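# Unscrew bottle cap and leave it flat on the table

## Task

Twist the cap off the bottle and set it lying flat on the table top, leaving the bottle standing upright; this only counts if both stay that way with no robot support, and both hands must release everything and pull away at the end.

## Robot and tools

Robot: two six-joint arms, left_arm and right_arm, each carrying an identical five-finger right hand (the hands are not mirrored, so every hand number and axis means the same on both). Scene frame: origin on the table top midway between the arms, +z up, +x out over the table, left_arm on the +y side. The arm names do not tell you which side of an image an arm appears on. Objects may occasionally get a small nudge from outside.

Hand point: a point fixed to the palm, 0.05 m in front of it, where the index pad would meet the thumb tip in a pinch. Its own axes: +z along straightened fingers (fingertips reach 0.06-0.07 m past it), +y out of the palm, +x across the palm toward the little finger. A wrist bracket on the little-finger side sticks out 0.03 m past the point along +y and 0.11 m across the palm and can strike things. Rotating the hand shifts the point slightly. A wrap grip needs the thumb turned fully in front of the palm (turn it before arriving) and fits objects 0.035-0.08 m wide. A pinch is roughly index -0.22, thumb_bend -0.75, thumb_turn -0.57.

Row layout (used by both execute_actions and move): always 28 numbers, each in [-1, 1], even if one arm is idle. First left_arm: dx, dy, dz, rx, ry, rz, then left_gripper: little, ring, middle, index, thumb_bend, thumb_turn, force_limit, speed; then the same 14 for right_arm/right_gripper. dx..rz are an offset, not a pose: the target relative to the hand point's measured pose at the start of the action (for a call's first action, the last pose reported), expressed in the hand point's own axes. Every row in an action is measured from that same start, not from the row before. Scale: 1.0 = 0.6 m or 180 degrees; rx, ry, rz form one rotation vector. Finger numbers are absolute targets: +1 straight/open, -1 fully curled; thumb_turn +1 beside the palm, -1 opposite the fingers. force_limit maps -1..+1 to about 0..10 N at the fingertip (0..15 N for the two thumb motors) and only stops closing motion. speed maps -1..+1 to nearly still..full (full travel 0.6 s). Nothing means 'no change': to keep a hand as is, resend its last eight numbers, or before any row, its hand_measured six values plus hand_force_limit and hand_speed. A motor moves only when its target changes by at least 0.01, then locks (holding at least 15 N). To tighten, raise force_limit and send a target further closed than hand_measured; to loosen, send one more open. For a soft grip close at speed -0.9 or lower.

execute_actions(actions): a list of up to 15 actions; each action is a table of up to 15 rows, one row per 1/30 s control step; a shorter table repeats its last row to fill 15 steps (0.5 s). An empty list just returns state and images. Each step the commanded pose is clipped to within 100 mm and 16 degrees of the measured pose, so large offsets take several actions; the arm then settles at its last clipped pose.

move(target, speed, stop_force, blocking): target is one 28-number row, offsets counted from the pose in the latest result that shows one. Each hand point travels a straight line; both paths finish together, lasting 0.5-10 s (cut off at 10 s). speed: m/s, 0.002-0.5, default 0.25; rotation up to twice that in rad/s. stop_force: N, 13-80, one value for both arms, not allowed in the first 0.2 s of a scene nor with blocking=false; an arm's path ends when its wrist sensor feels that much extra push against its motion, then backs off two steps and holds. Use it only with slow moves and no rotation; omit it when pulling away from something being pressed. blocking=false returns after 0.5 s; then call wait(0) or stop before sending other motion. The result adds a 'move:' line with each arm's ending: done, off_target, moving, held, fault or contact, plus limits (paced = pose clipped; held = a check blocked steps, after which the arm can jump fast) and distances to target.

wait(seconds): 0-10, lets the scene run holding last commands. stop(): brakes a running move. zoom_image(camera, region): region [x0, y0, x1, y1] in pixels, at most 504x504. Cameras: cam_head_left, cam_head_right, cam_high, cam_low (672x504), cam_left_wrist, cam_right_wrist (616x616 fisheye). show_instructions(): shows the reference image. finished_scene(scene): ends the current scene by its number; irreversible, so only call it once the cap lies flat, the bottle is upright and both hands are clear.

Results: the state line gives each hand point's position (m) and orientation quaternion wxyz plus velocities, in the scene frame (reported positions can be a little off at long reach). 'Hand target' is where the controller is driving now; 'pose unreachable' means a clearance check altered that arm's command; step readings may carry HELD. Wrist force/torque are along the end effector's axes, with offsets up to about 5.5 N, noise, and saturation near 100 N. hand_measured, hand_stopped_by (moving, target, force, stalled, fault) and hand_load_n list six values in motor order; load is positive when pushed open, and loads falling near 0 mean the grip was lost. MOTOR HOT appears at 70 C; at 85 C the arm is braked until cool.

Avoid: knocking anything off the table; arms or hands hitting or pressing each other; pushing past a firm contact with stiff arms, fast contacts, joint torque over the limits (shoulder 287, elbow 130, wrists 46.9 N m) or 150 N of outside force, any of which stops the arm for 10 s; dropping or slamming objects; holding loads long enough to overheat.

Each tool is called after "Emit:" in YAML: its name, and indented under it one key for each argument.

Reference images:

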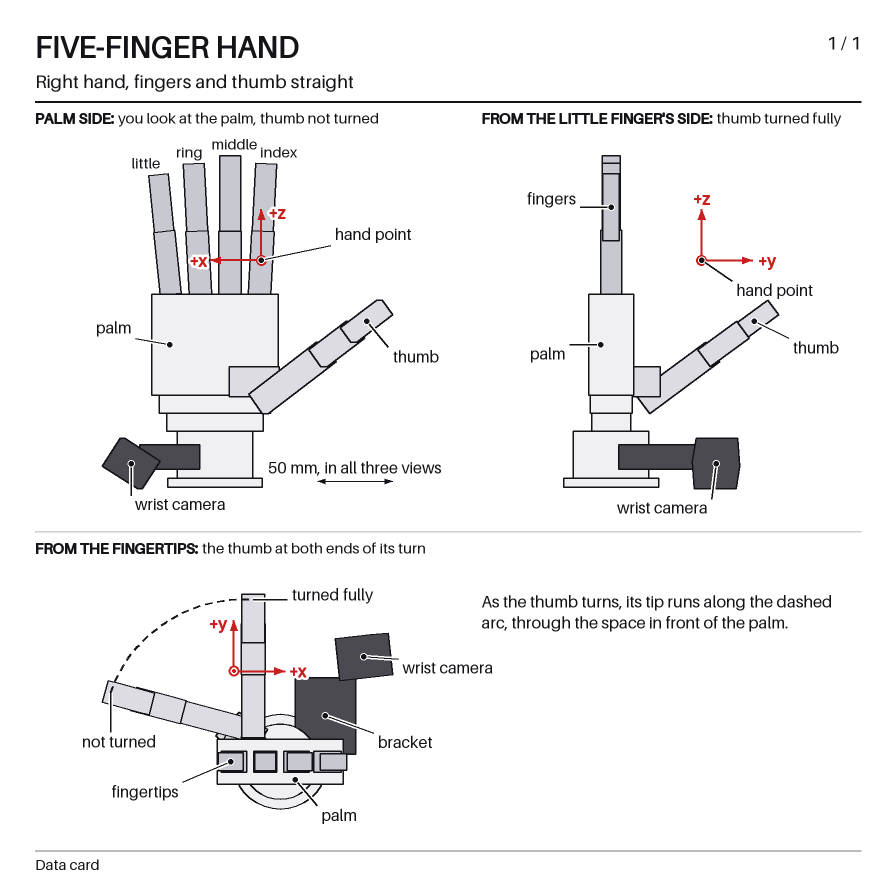

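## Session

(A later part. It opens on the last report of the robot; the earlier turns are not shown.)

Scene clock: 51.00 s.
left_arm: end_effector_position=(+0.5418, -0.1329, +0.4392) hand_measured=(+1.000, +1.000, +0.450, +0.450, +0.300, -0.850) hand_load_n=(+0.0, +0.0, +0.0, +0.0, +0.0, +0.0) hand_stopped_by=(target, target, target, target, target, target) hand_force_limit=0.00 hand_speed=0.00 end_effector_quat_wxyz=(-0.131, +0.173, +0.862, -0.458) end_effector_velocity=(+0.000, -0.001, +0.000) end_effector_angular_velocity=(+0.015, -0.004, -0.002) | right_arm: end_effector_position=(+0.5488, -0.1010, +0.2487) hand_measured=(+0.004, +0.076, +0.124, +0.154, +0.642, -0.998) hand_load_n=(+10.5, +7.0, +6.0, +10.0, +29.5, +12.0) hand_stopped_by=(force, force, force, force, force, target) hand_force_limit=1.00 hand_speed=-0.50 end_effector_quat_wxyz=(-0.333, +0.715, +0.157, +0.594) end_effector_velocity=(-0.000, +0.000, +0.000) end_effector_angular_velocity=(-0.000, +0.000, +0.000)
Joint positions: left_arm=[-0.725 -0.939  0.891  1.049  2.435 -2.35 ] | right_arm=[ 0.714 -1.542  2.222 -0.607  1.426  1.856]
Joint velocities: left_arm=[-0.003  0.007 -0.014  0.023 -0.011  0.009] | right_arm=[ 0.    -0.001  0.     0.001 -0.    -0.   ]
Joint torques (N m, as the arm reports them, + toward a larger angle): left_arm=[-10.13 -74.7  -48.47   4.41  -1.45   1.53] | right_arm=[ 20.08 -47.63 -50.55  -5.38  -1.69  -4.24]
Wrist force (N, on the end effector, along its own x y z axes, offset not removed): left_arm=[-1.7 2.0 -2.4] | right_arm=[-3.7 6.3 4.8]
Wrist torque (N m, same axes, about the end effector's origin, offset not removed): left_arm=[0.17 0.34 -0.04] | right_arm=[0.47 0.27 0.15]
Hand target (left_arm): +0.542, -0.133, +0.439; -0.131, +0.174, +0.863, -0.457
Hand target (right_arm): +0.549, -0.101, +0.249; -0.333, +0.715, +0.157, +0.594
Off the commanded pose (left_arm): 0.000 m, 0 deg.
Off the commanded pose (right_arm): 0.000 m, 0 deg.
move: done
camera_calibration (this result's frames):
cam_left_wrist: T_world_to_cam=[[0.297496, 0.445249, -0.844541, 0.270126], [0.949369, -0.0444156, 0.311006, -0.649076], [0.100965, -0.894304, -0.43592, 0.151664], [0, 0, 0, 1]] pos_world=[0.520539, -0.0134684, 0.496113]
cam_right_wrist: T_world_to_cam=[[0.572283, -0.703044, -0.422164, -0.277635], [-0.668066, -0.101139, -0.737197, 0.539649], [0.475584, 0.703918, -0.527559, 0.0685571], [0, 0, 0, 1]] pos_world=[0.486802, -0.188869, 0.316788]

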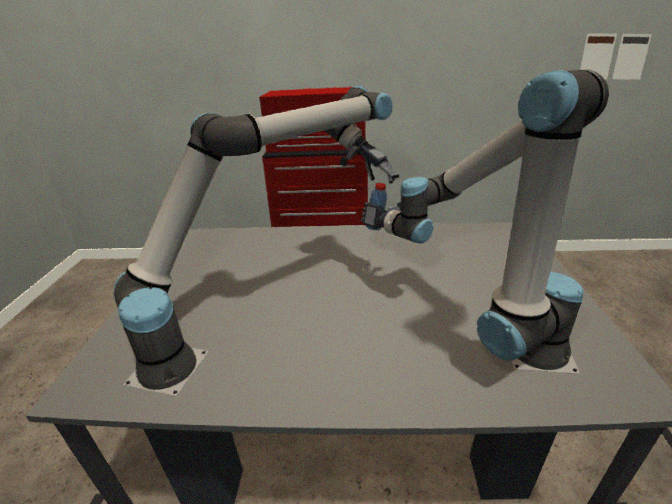

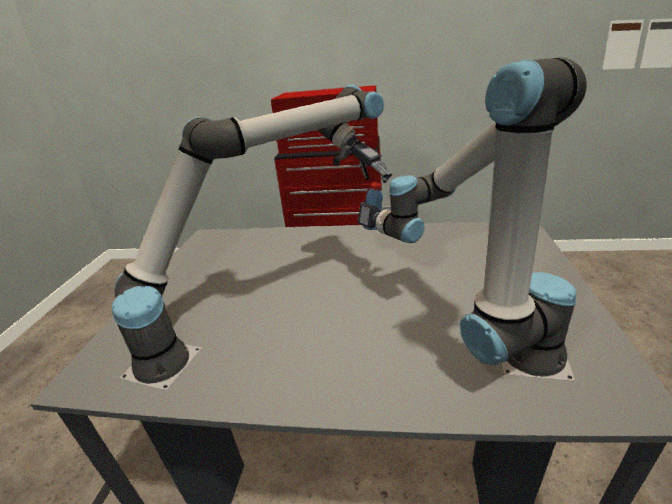

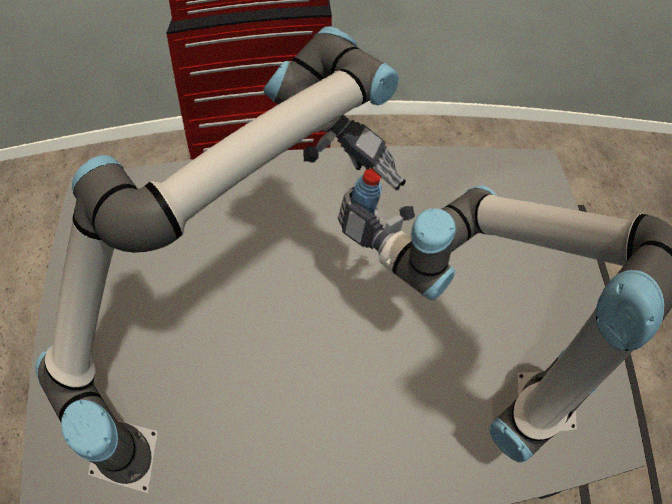

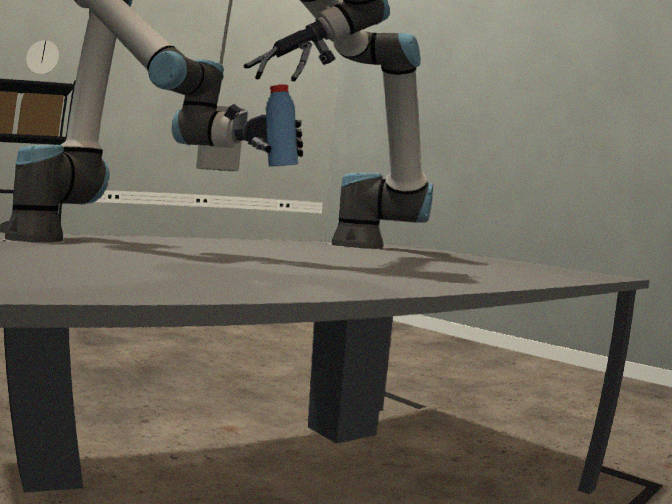

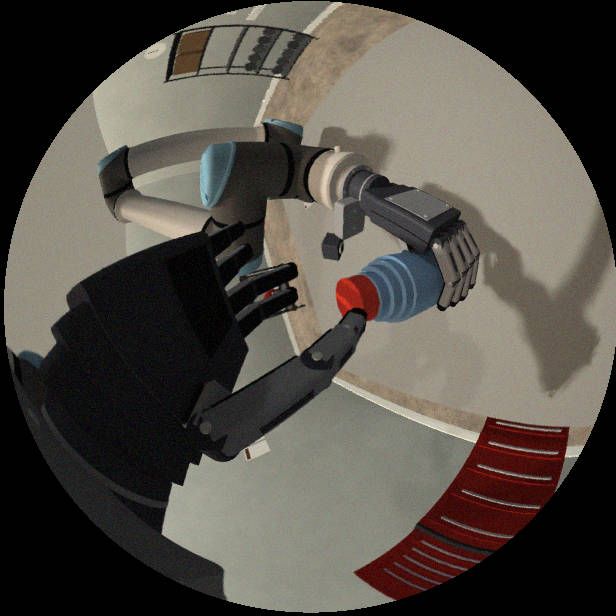

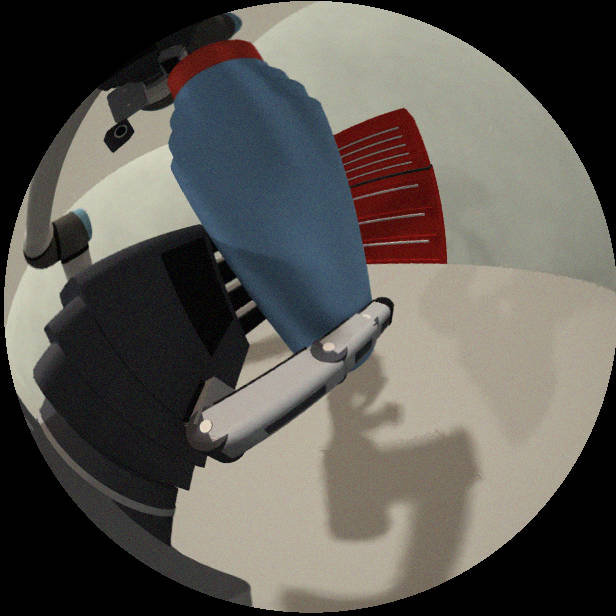

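Emit:
move:
  target: [0,0.038,0.027,0,0,0,-0.6,-0.6,0.45,0.45,0.3,-0.85,0,0, 0,0,0,0,0,0,-0.95,-0.95,-0.95,-0.95,-0.95,-1,1,-0.5]
  speed: 0.04
  stop_force: 13

Emit:
move:
  target: [0,0,0,0,0,0,-0.6,-0.6,-0.4,-0.4,-0.6,-0.85,0.4,-0.6, 0,0,0,0,0,0,-0.95,-0.95,-0.95,-0.95,-0.95,-1,1,-0.5]

Emit:
zoom_image:
  camera: "cam_low"
  region: [220,20,380,140]

Scene clock: 52.47 s.
left_arm: end_effector_position=(+0.5397, -0.1331, +0.4114) hand_measured=(-0.600, -0.600, +0.450, +0.450, +0.300, -0.850) hand_load_n=(+0.0, +0.0, +0.0, +0.0, +0.0, +0.0) hand_stopped_by=(target, target, target, target, target, target) hand_force_limit=0.00 hand_speed=0.00 end_effector_quat_wxyz=(-0.131, +0.173, +0.862, -0.458) end_effector_velocity=(+0.000, -0.001, -0.003) end_effector_angular_velocity=(+0.001, +0.001, -0.000) | right_arm: end_effector_position=(+0.5488, -0.1010, +0.2487) hand_measured=(+0.004, +0.076, +0.124, +0.154, +0.642, -0.998) hand_load_n=(+10.5, +7.0, +6.0, +10.0, +29.5, +12.0) hand_stopped_by=(force, force, force, force, force, target) hand_force_limit=1.00 hand_speed=-0.50 end_effector_quat_wxyz=(-0.333, +0.715, +0.157, +0.594) end_effector_velocity=(-0.001, -0.001, -0.000) end_effector_angular_velocity=(-0.000, +0.000, -0.000)
Joint positions: left_arm=[-0.727 -0.944  0.947  0.996  2.434 -2.353] | right_arm=[ 0.714 -1.542  2.222 -0.607  1.426  1.856]
Joint velocities: left_arm=[-0.     0.002  0.002 -0.003  0.    -0.   ] | right_arm=[-0.    -0.001  0.001  0.    -0.     0.   ]
Joint torques (N m, as the arm reports them, + toward a larger angle): left_arm=[-11.65 -92.48 -32.13   0.87   1.58  -2.03] | right_arm=[ 19.27 -45.71 -50.09  -5.05  -2.09  -4.24]
Wrist force (N, on the end effector, along its own x y z axes, offset not removed): left_arm=[-1.2 -0.5 -1.3] | right_arm=[1.8 0.1 3.4]
Wrist torque (N m, same axes, about the end effector's origin, offset not removed): left_arm=[-0.17 0.22 -0.09] | right_arm=[-0.58 -0.25 0.21]
Hand target (left_arm): +0.540, -0.133, +0.411; -0.131, +0.173, +0.862, -0.458
Hand target (right_arm): +0.549, -0.101, +0.249; -0.333, +0.715, +0.157, +0.594
Off the commanded pose (left_arm): 0.000 m, 0 deg.
Off the commanded pose (right_arm): 0.000 m, 0 deg.
move: done
camera_calibration (this result's frames):
cam_left_wrist: T_world_to_cam=[[0.297498, 0.445251, -0.844539, 0.247374], [0.949371, -0.0444411, 0.310997, -0.638439], [0.100939, -0.894302, -0.43593, 0.139626], [0, 0, 0, 1]] pos_world=[0.518429, -0.0136488, 0.468337]
cam_right_wrist: T_world_to_cam=[[0.572283, -0.703043, -0.422164, -0.277635], [-0.668065, -0.101137, -0.737197, 0.53965], [0.475585, 0.703919, -0.527558, 0.068557], [0, 0, 0, 1]] pos_world=[0.486802, -0.188869, 0.316789]

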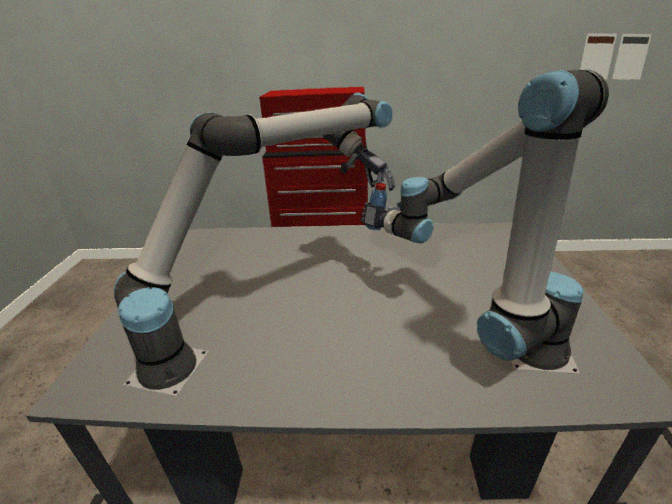

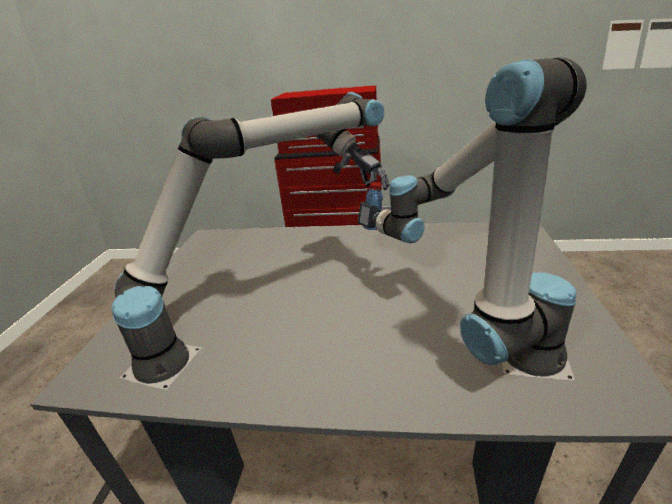

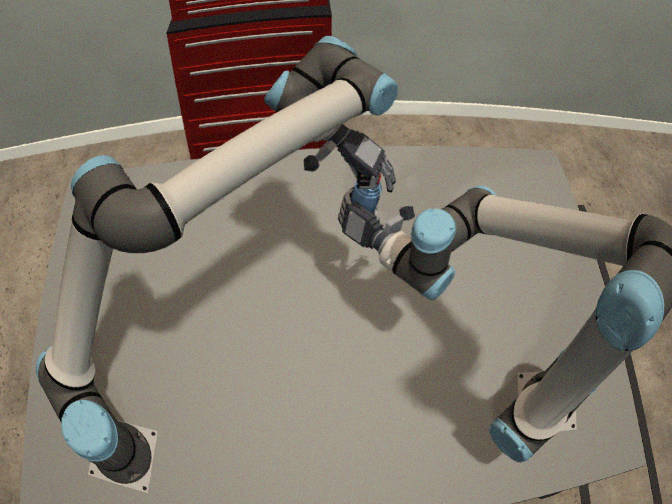

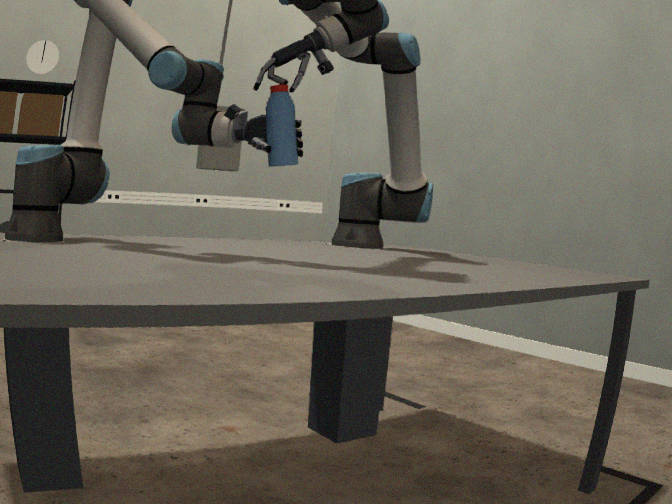

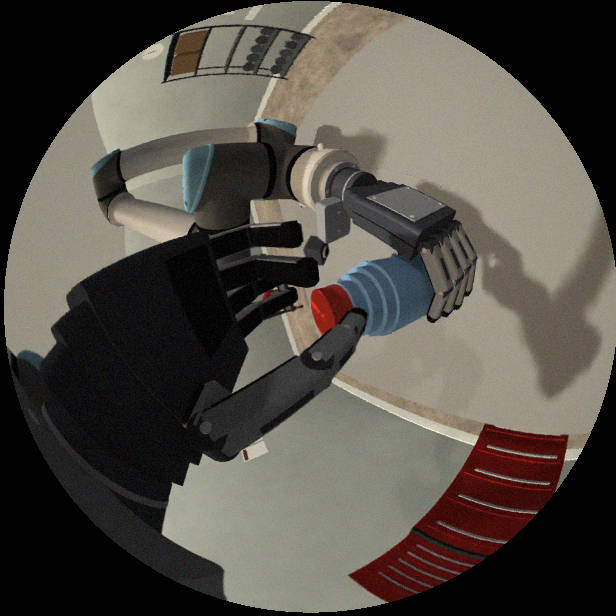

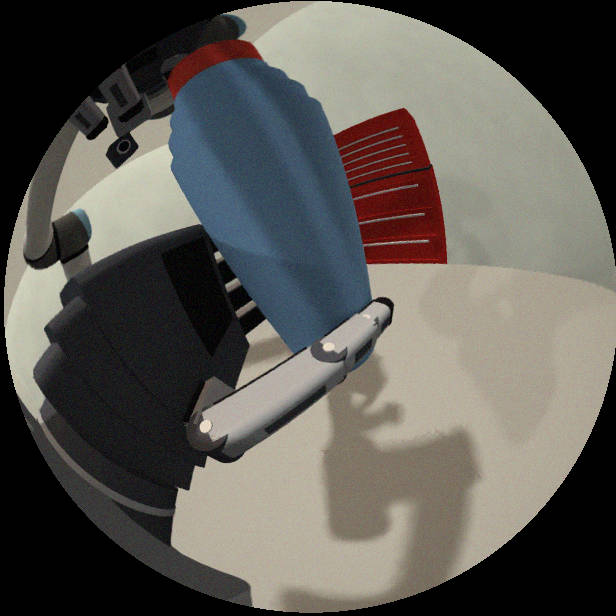

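Scene clock: 53.47 s.
left_arm: end_effector_position=(+0.5397, -0.1331, +0.4114) hand_measured=(-0.600, -0.600, -0.034, +0.100, +0.068, -0.850) hand_load_n=(+0.0, +0.0, +6.5, +8.0, +12.0, +1.5) hand_stopped_by=(target, target, force, force, force, target) hand_force_limit=0.40 hand_speed=-0.60 end_effector_quat_wxyz=(-0.131, +0.173, +0.862, -0.458) end_effector_velocity=(-0.000, +0.000, -0.001) end_effector_angular_velocity=(+0.001, +0.001, +0.000) | right_arm: end_effector_position=(+0.5488, -0.1010, +0.2487) hand_measured=(+0.004, +0.076, +0.124, +0.154, +0.642, -0.998) hand_load_n=(+11.5, +7.0, +6.0, +10.0, +29.5, +12.0) hand_stopped_by=(force, force, force, force, force, target) hand_force_limit=1.00 hand_speed=-0.50 end_effector_quat_wxyz=(-0.333, +0.715, +0.157, +0.594) end_effector_velocity=(-0.001, -0.000, -0.001) end_effector_angular_velocity=(-0.001, +0.001, +0.000)
Joint positions: left_arm=[-0.727 -0.944  0.947  0.996  2.434 -2.353] | right_arm=[ 0.714 -1.542  2.222 -0.607  1.426  1.856]
Joint velocities: left_arm=[ 0.     0.     0.001  0.001  0.    -0.   ] | right_arm=[-0.     0.     0.002 -0.    -0.     0.   ]
Joint torques (N m, as the arm reports them, + toward a larger angle): left_arm=[ -8.08 -87.89 -46.95   3.76   1.45  -1.14] | right_arm=[ 15.97 -47.31 -50.15  -4.52  -1.53  -4.15]
Wrist force (N, on the end effector, along its own x y z axes, offset not removed): left_arm=[0.1 -2.9 -3.0] | right_arm=[-0.1 2.6 -0.2]
Wrist torque (N m, same axes, about the end effector's origin, offset not removed): left_arm=[-0.31 0.38 -0.06] | right_arm=[-0.10 -0.27 0.48]
Hand target (left_arm): +0.540, -0.133, +0.411; -0.131, +0.173, +0.862, -0.458
Hand target (right_arm): +0.549, -0.101, +0.249; -0.333, +0.715, +0.157, +0.594
Off the commanded pose (left_arm): 0.000 m, 0 deg.
Off the commanded pose (right_arm): 0.000 m, 0 deg.
move: done
camera_calibration (this result's frames):
cam_left_wrist: T_world_to_cam=[[0.297488, 0.445258, -0.844539, 0.247355], [0.949375, -0.0444428, 0.310985, -0.638419], [0.100935, -0.894299, -0.435938, 0.139621], [0, 0, 0, 1]] pos_world=[0.518422, -0.0136474, 0.468306]
cam_right_wrist: T_world_to_cam=[[0.572286, -0.703042, -0.422163, -0.277635], [-0.668062, -0.101136, -0.737201, 0.539651], [0.475587, 0.70392, -0.527554, 0.0685551], [0, 0, 0, 1]] pos_world=[0.486802, -0.188868, 0.31679]

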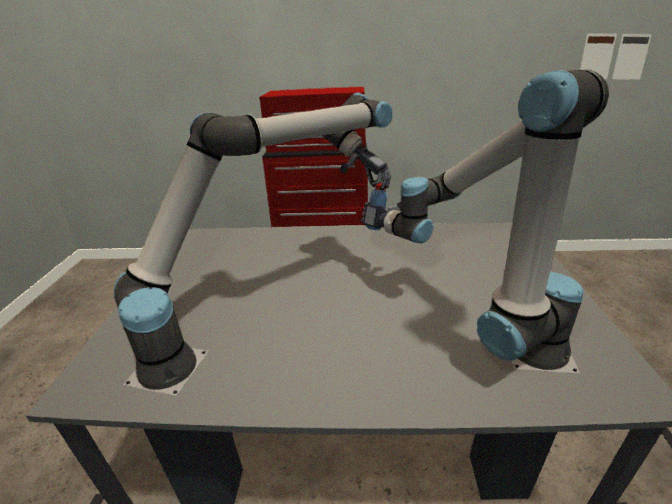

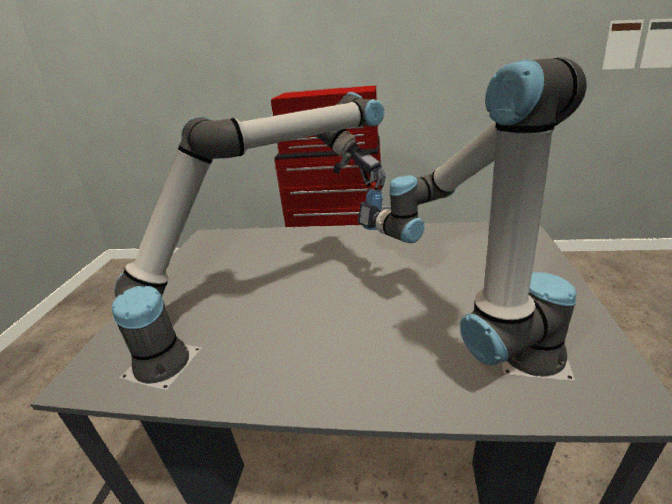

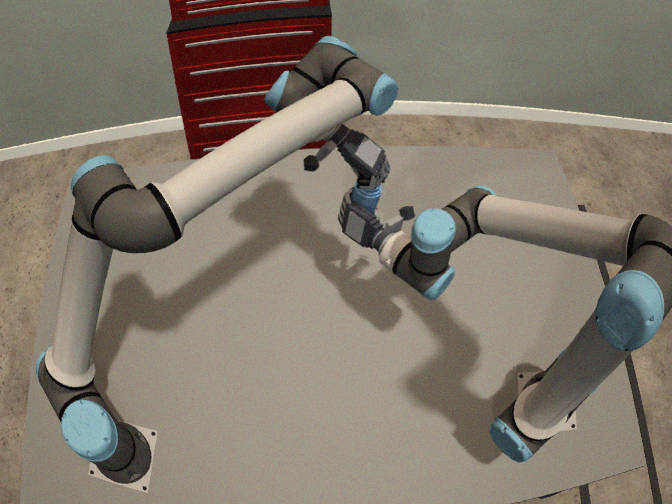

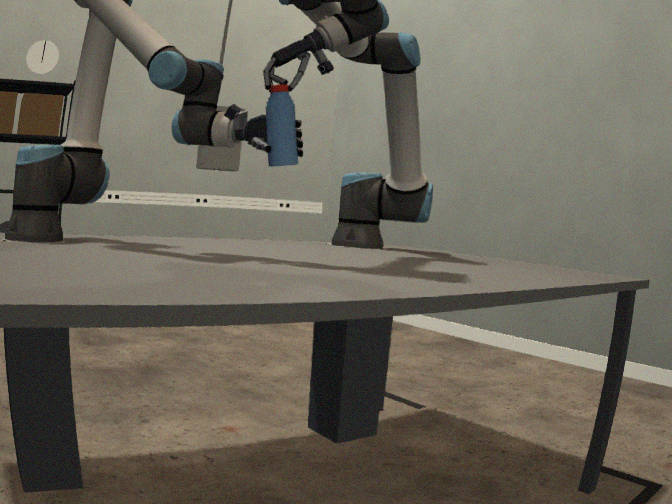

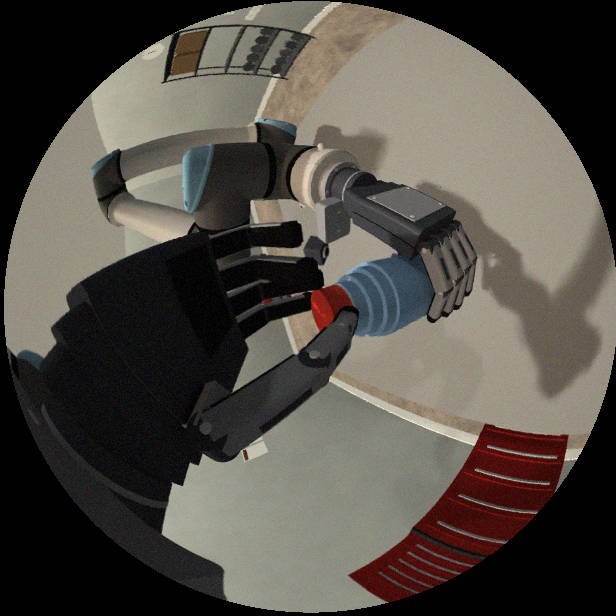

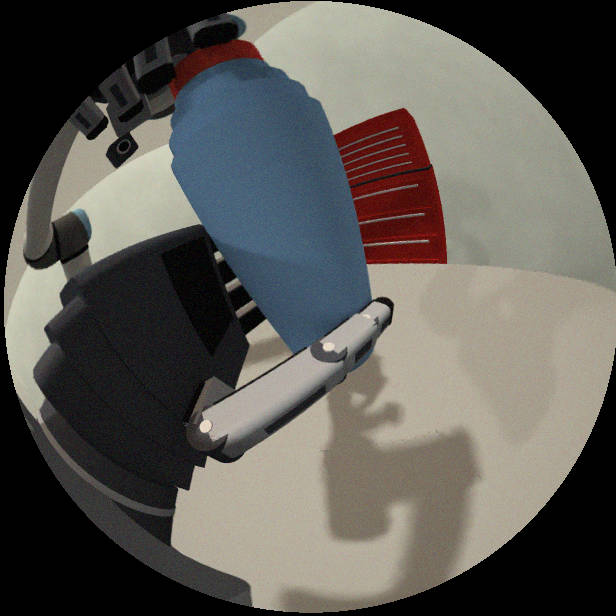

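Region (220, 20, 380, 140) of cam_low's 672x504 image, scaled by 3.150, with more detail than that image has; it fills the top 378 rows of this view, and the rest is white.

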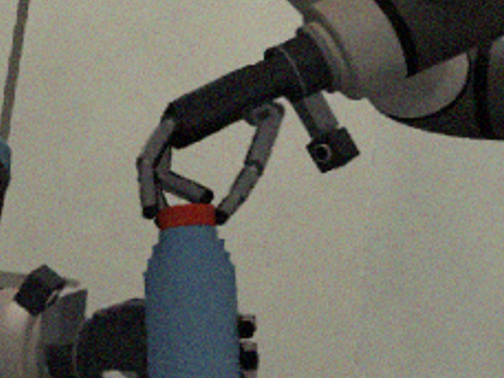

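Emit:
move:
  target: [0,0,0,0.037,-0.464,-0.303,-0.6,-0.6,-0.4,-0.4,-0.6,-0.85,0.4,-0.6, 0,0,0,0,0,0,-0.95,-0.95,-0.95,-0.95,-0.95,-1,1,-0.5]
  speed: 0.25

Emit:
zoom_image:
  camera: "cam_low"
  region: [220,20,380,140]

Scene clock: 57.83 s.
left_arm: end_effector_position=(+0.5397, -0.1331, +0.4115) hand_measured=(-0.600, -0.600, -0.034, +0.100, +0.068, -0.850) hand_load_n=(+0.0, +0.0, +2.5, +8.5, +9.5, +0.5) hand_stopped_by=(target, target, force, force, force, target) hand_force_limit=0.40 hand_speed=-0.60 end_effector_quat_wxyz=(-0.267, +0.548, -0.687, +0.396) end_effector_velocity=(+0.000, -0.000, -0.001) end_effector_angular_velocity=(+0.002, +0.005, +0.016) | right_arm: end_effector_position=(+0.5488, -0.1010, +0.2487) hand_measured=(+0.004, +0.076, +0.124, +0.154, +0.642, -1.000) hand_load_n=(+15.0, +9.5, +6.5, +8.0, +29.5, +5.5) hand_stopped_by=(force, force, force, force, force, target) hand_force_limit=1.00 hand_speed=-0.50 end_effector_quat_wxyz=(-0.333, +0.715, +0.157, +0.594) end_effector_velocity=(+0.000, +0.000, +0.000) end_effector_angular_velocity=(+0.000, -0.001, +0.000)
Joint positions: left_arm=[-1.093 -1.058  1.104  0.808  0.805 -3.893] | right_arm=[ 0.714 -1.542  2.222 -0.607  1.426  1.856]
Joint velocities: left_arm=[-0.001  0.01  -0.011  0.02  -0.008 -0.021] | right_arm=[ 0.     0.001 -0.001 -0.001 -0.     0.   ]
Joint torques (N m, as the arm reports them, + toward a larger angle): left_arm=[ -5.89 -67.55 -45.05   5.75  -4.46  -1.55] | right_arm=[  4.6  -23.98 -25.13   0.97  -0.97  -0.93]
Wrist force (N, on the end effector, along its own x y z axes, offset not removed): left_arm=[5.5 -4.7 -3.2] | right_arm=[-3.4 -5.4 5.8]
Wrist torque (N m, same axes, about the end effector's origin, offset not removed): left_arm=[0.13 0.63 -0.16] | right_arm=[-0.51 -0.71 -0.44]
Hand target (left_arm): +0.540, -0.133, +0.412; +0.267, -0.548, +0.687, -0.395
Hand target (right_arm): +0.549, -0.101, +0.249; -0.333, +0.715, +0.157, +0.594
Off the commanded pose (left_arm): 0.000 m, 0 deg.
Off the commanded pose (right_arm): 0.000 m, 0 deg.
move: done
camera_calibration (this result's frames):
cam_left_wrist: T_world_to_cam=[[-0.486426, 0.216104, -0.846575, 0.640924], [-0.119971, 0.943232, 0.30971, 0.0705934], [0.865446, 0.252216, -0.432887, -0.121613], [0, 0, 0, 1]] pos_world=[0.425481, -0.174419, 0.468082]
cam_right_wrist: T_world_to_cam=[[0.572294, -0.703037, -0.422161, -0.277634], [-0.668069, -0.101158, -0.737192, 0.539637], [0.475568, 0.703922, -0.527569, 0.0685666], [0, 0, 0, 1]] pos_world=[0.486795, -0.188864, 0.316783]

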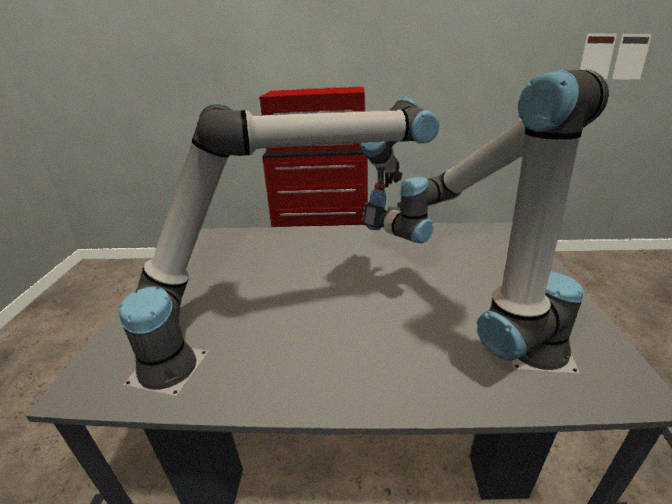

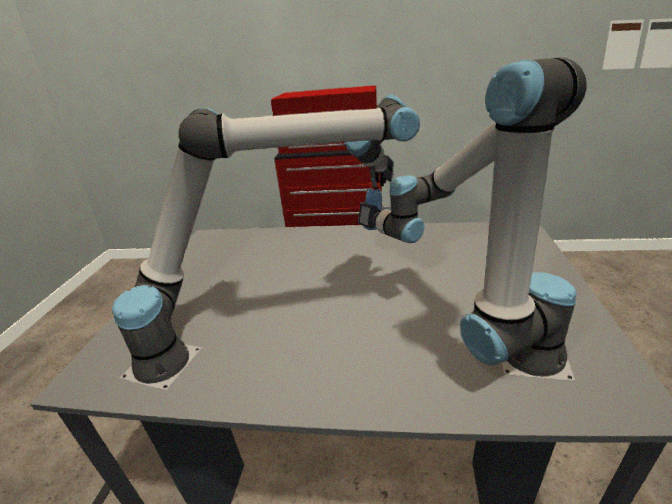

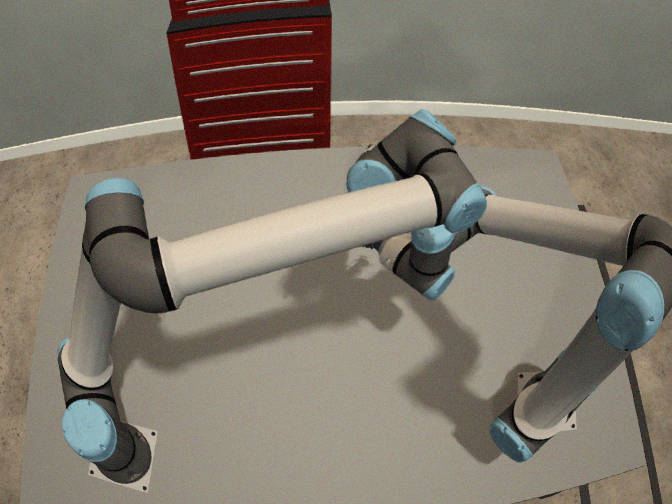

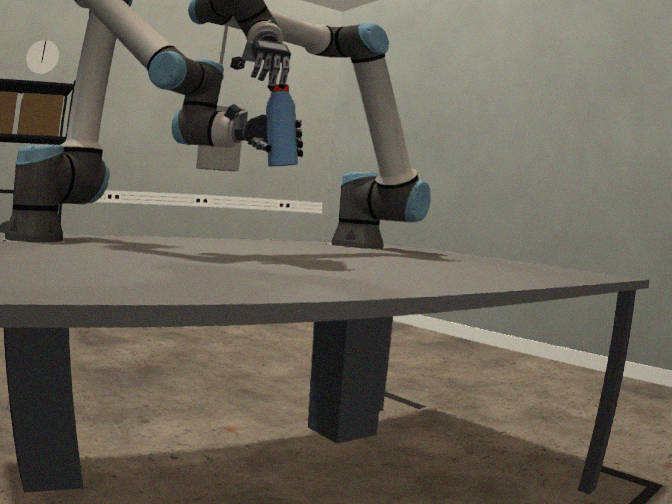

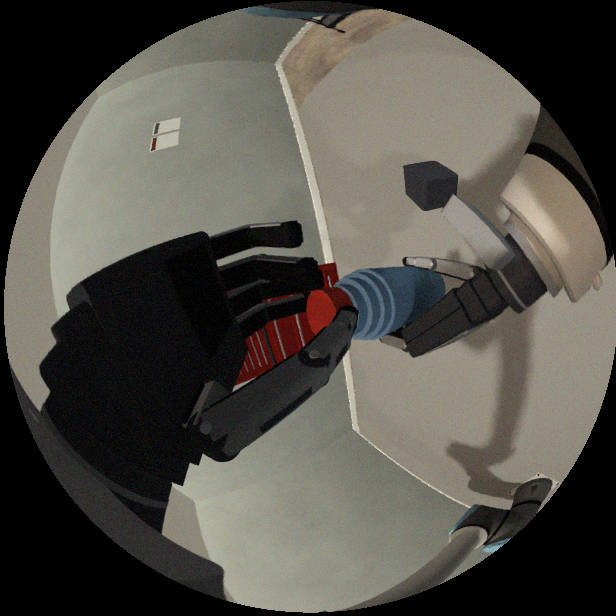

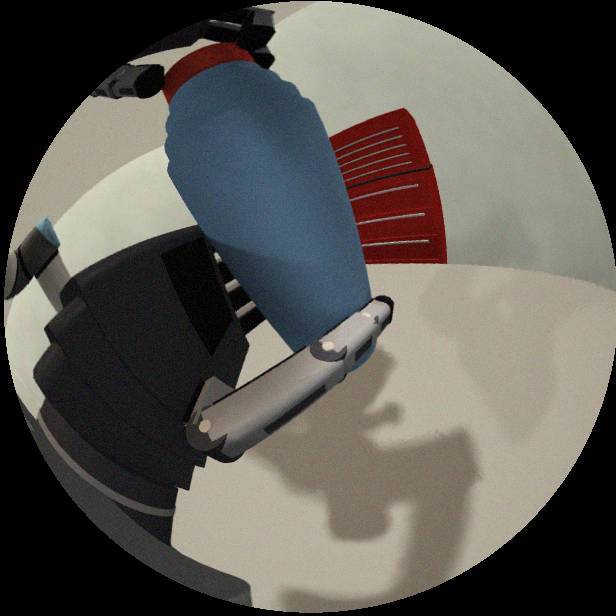

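Region (220, 20, 380, 140) of cam_low's 672x504 image, scaled by 3.150, with more detail than that image has; it fills the top 378 rows of this view, and the rest is white.

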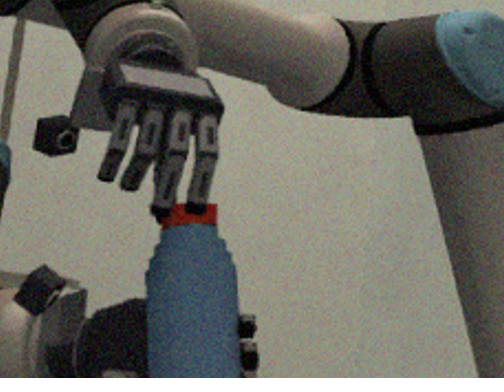

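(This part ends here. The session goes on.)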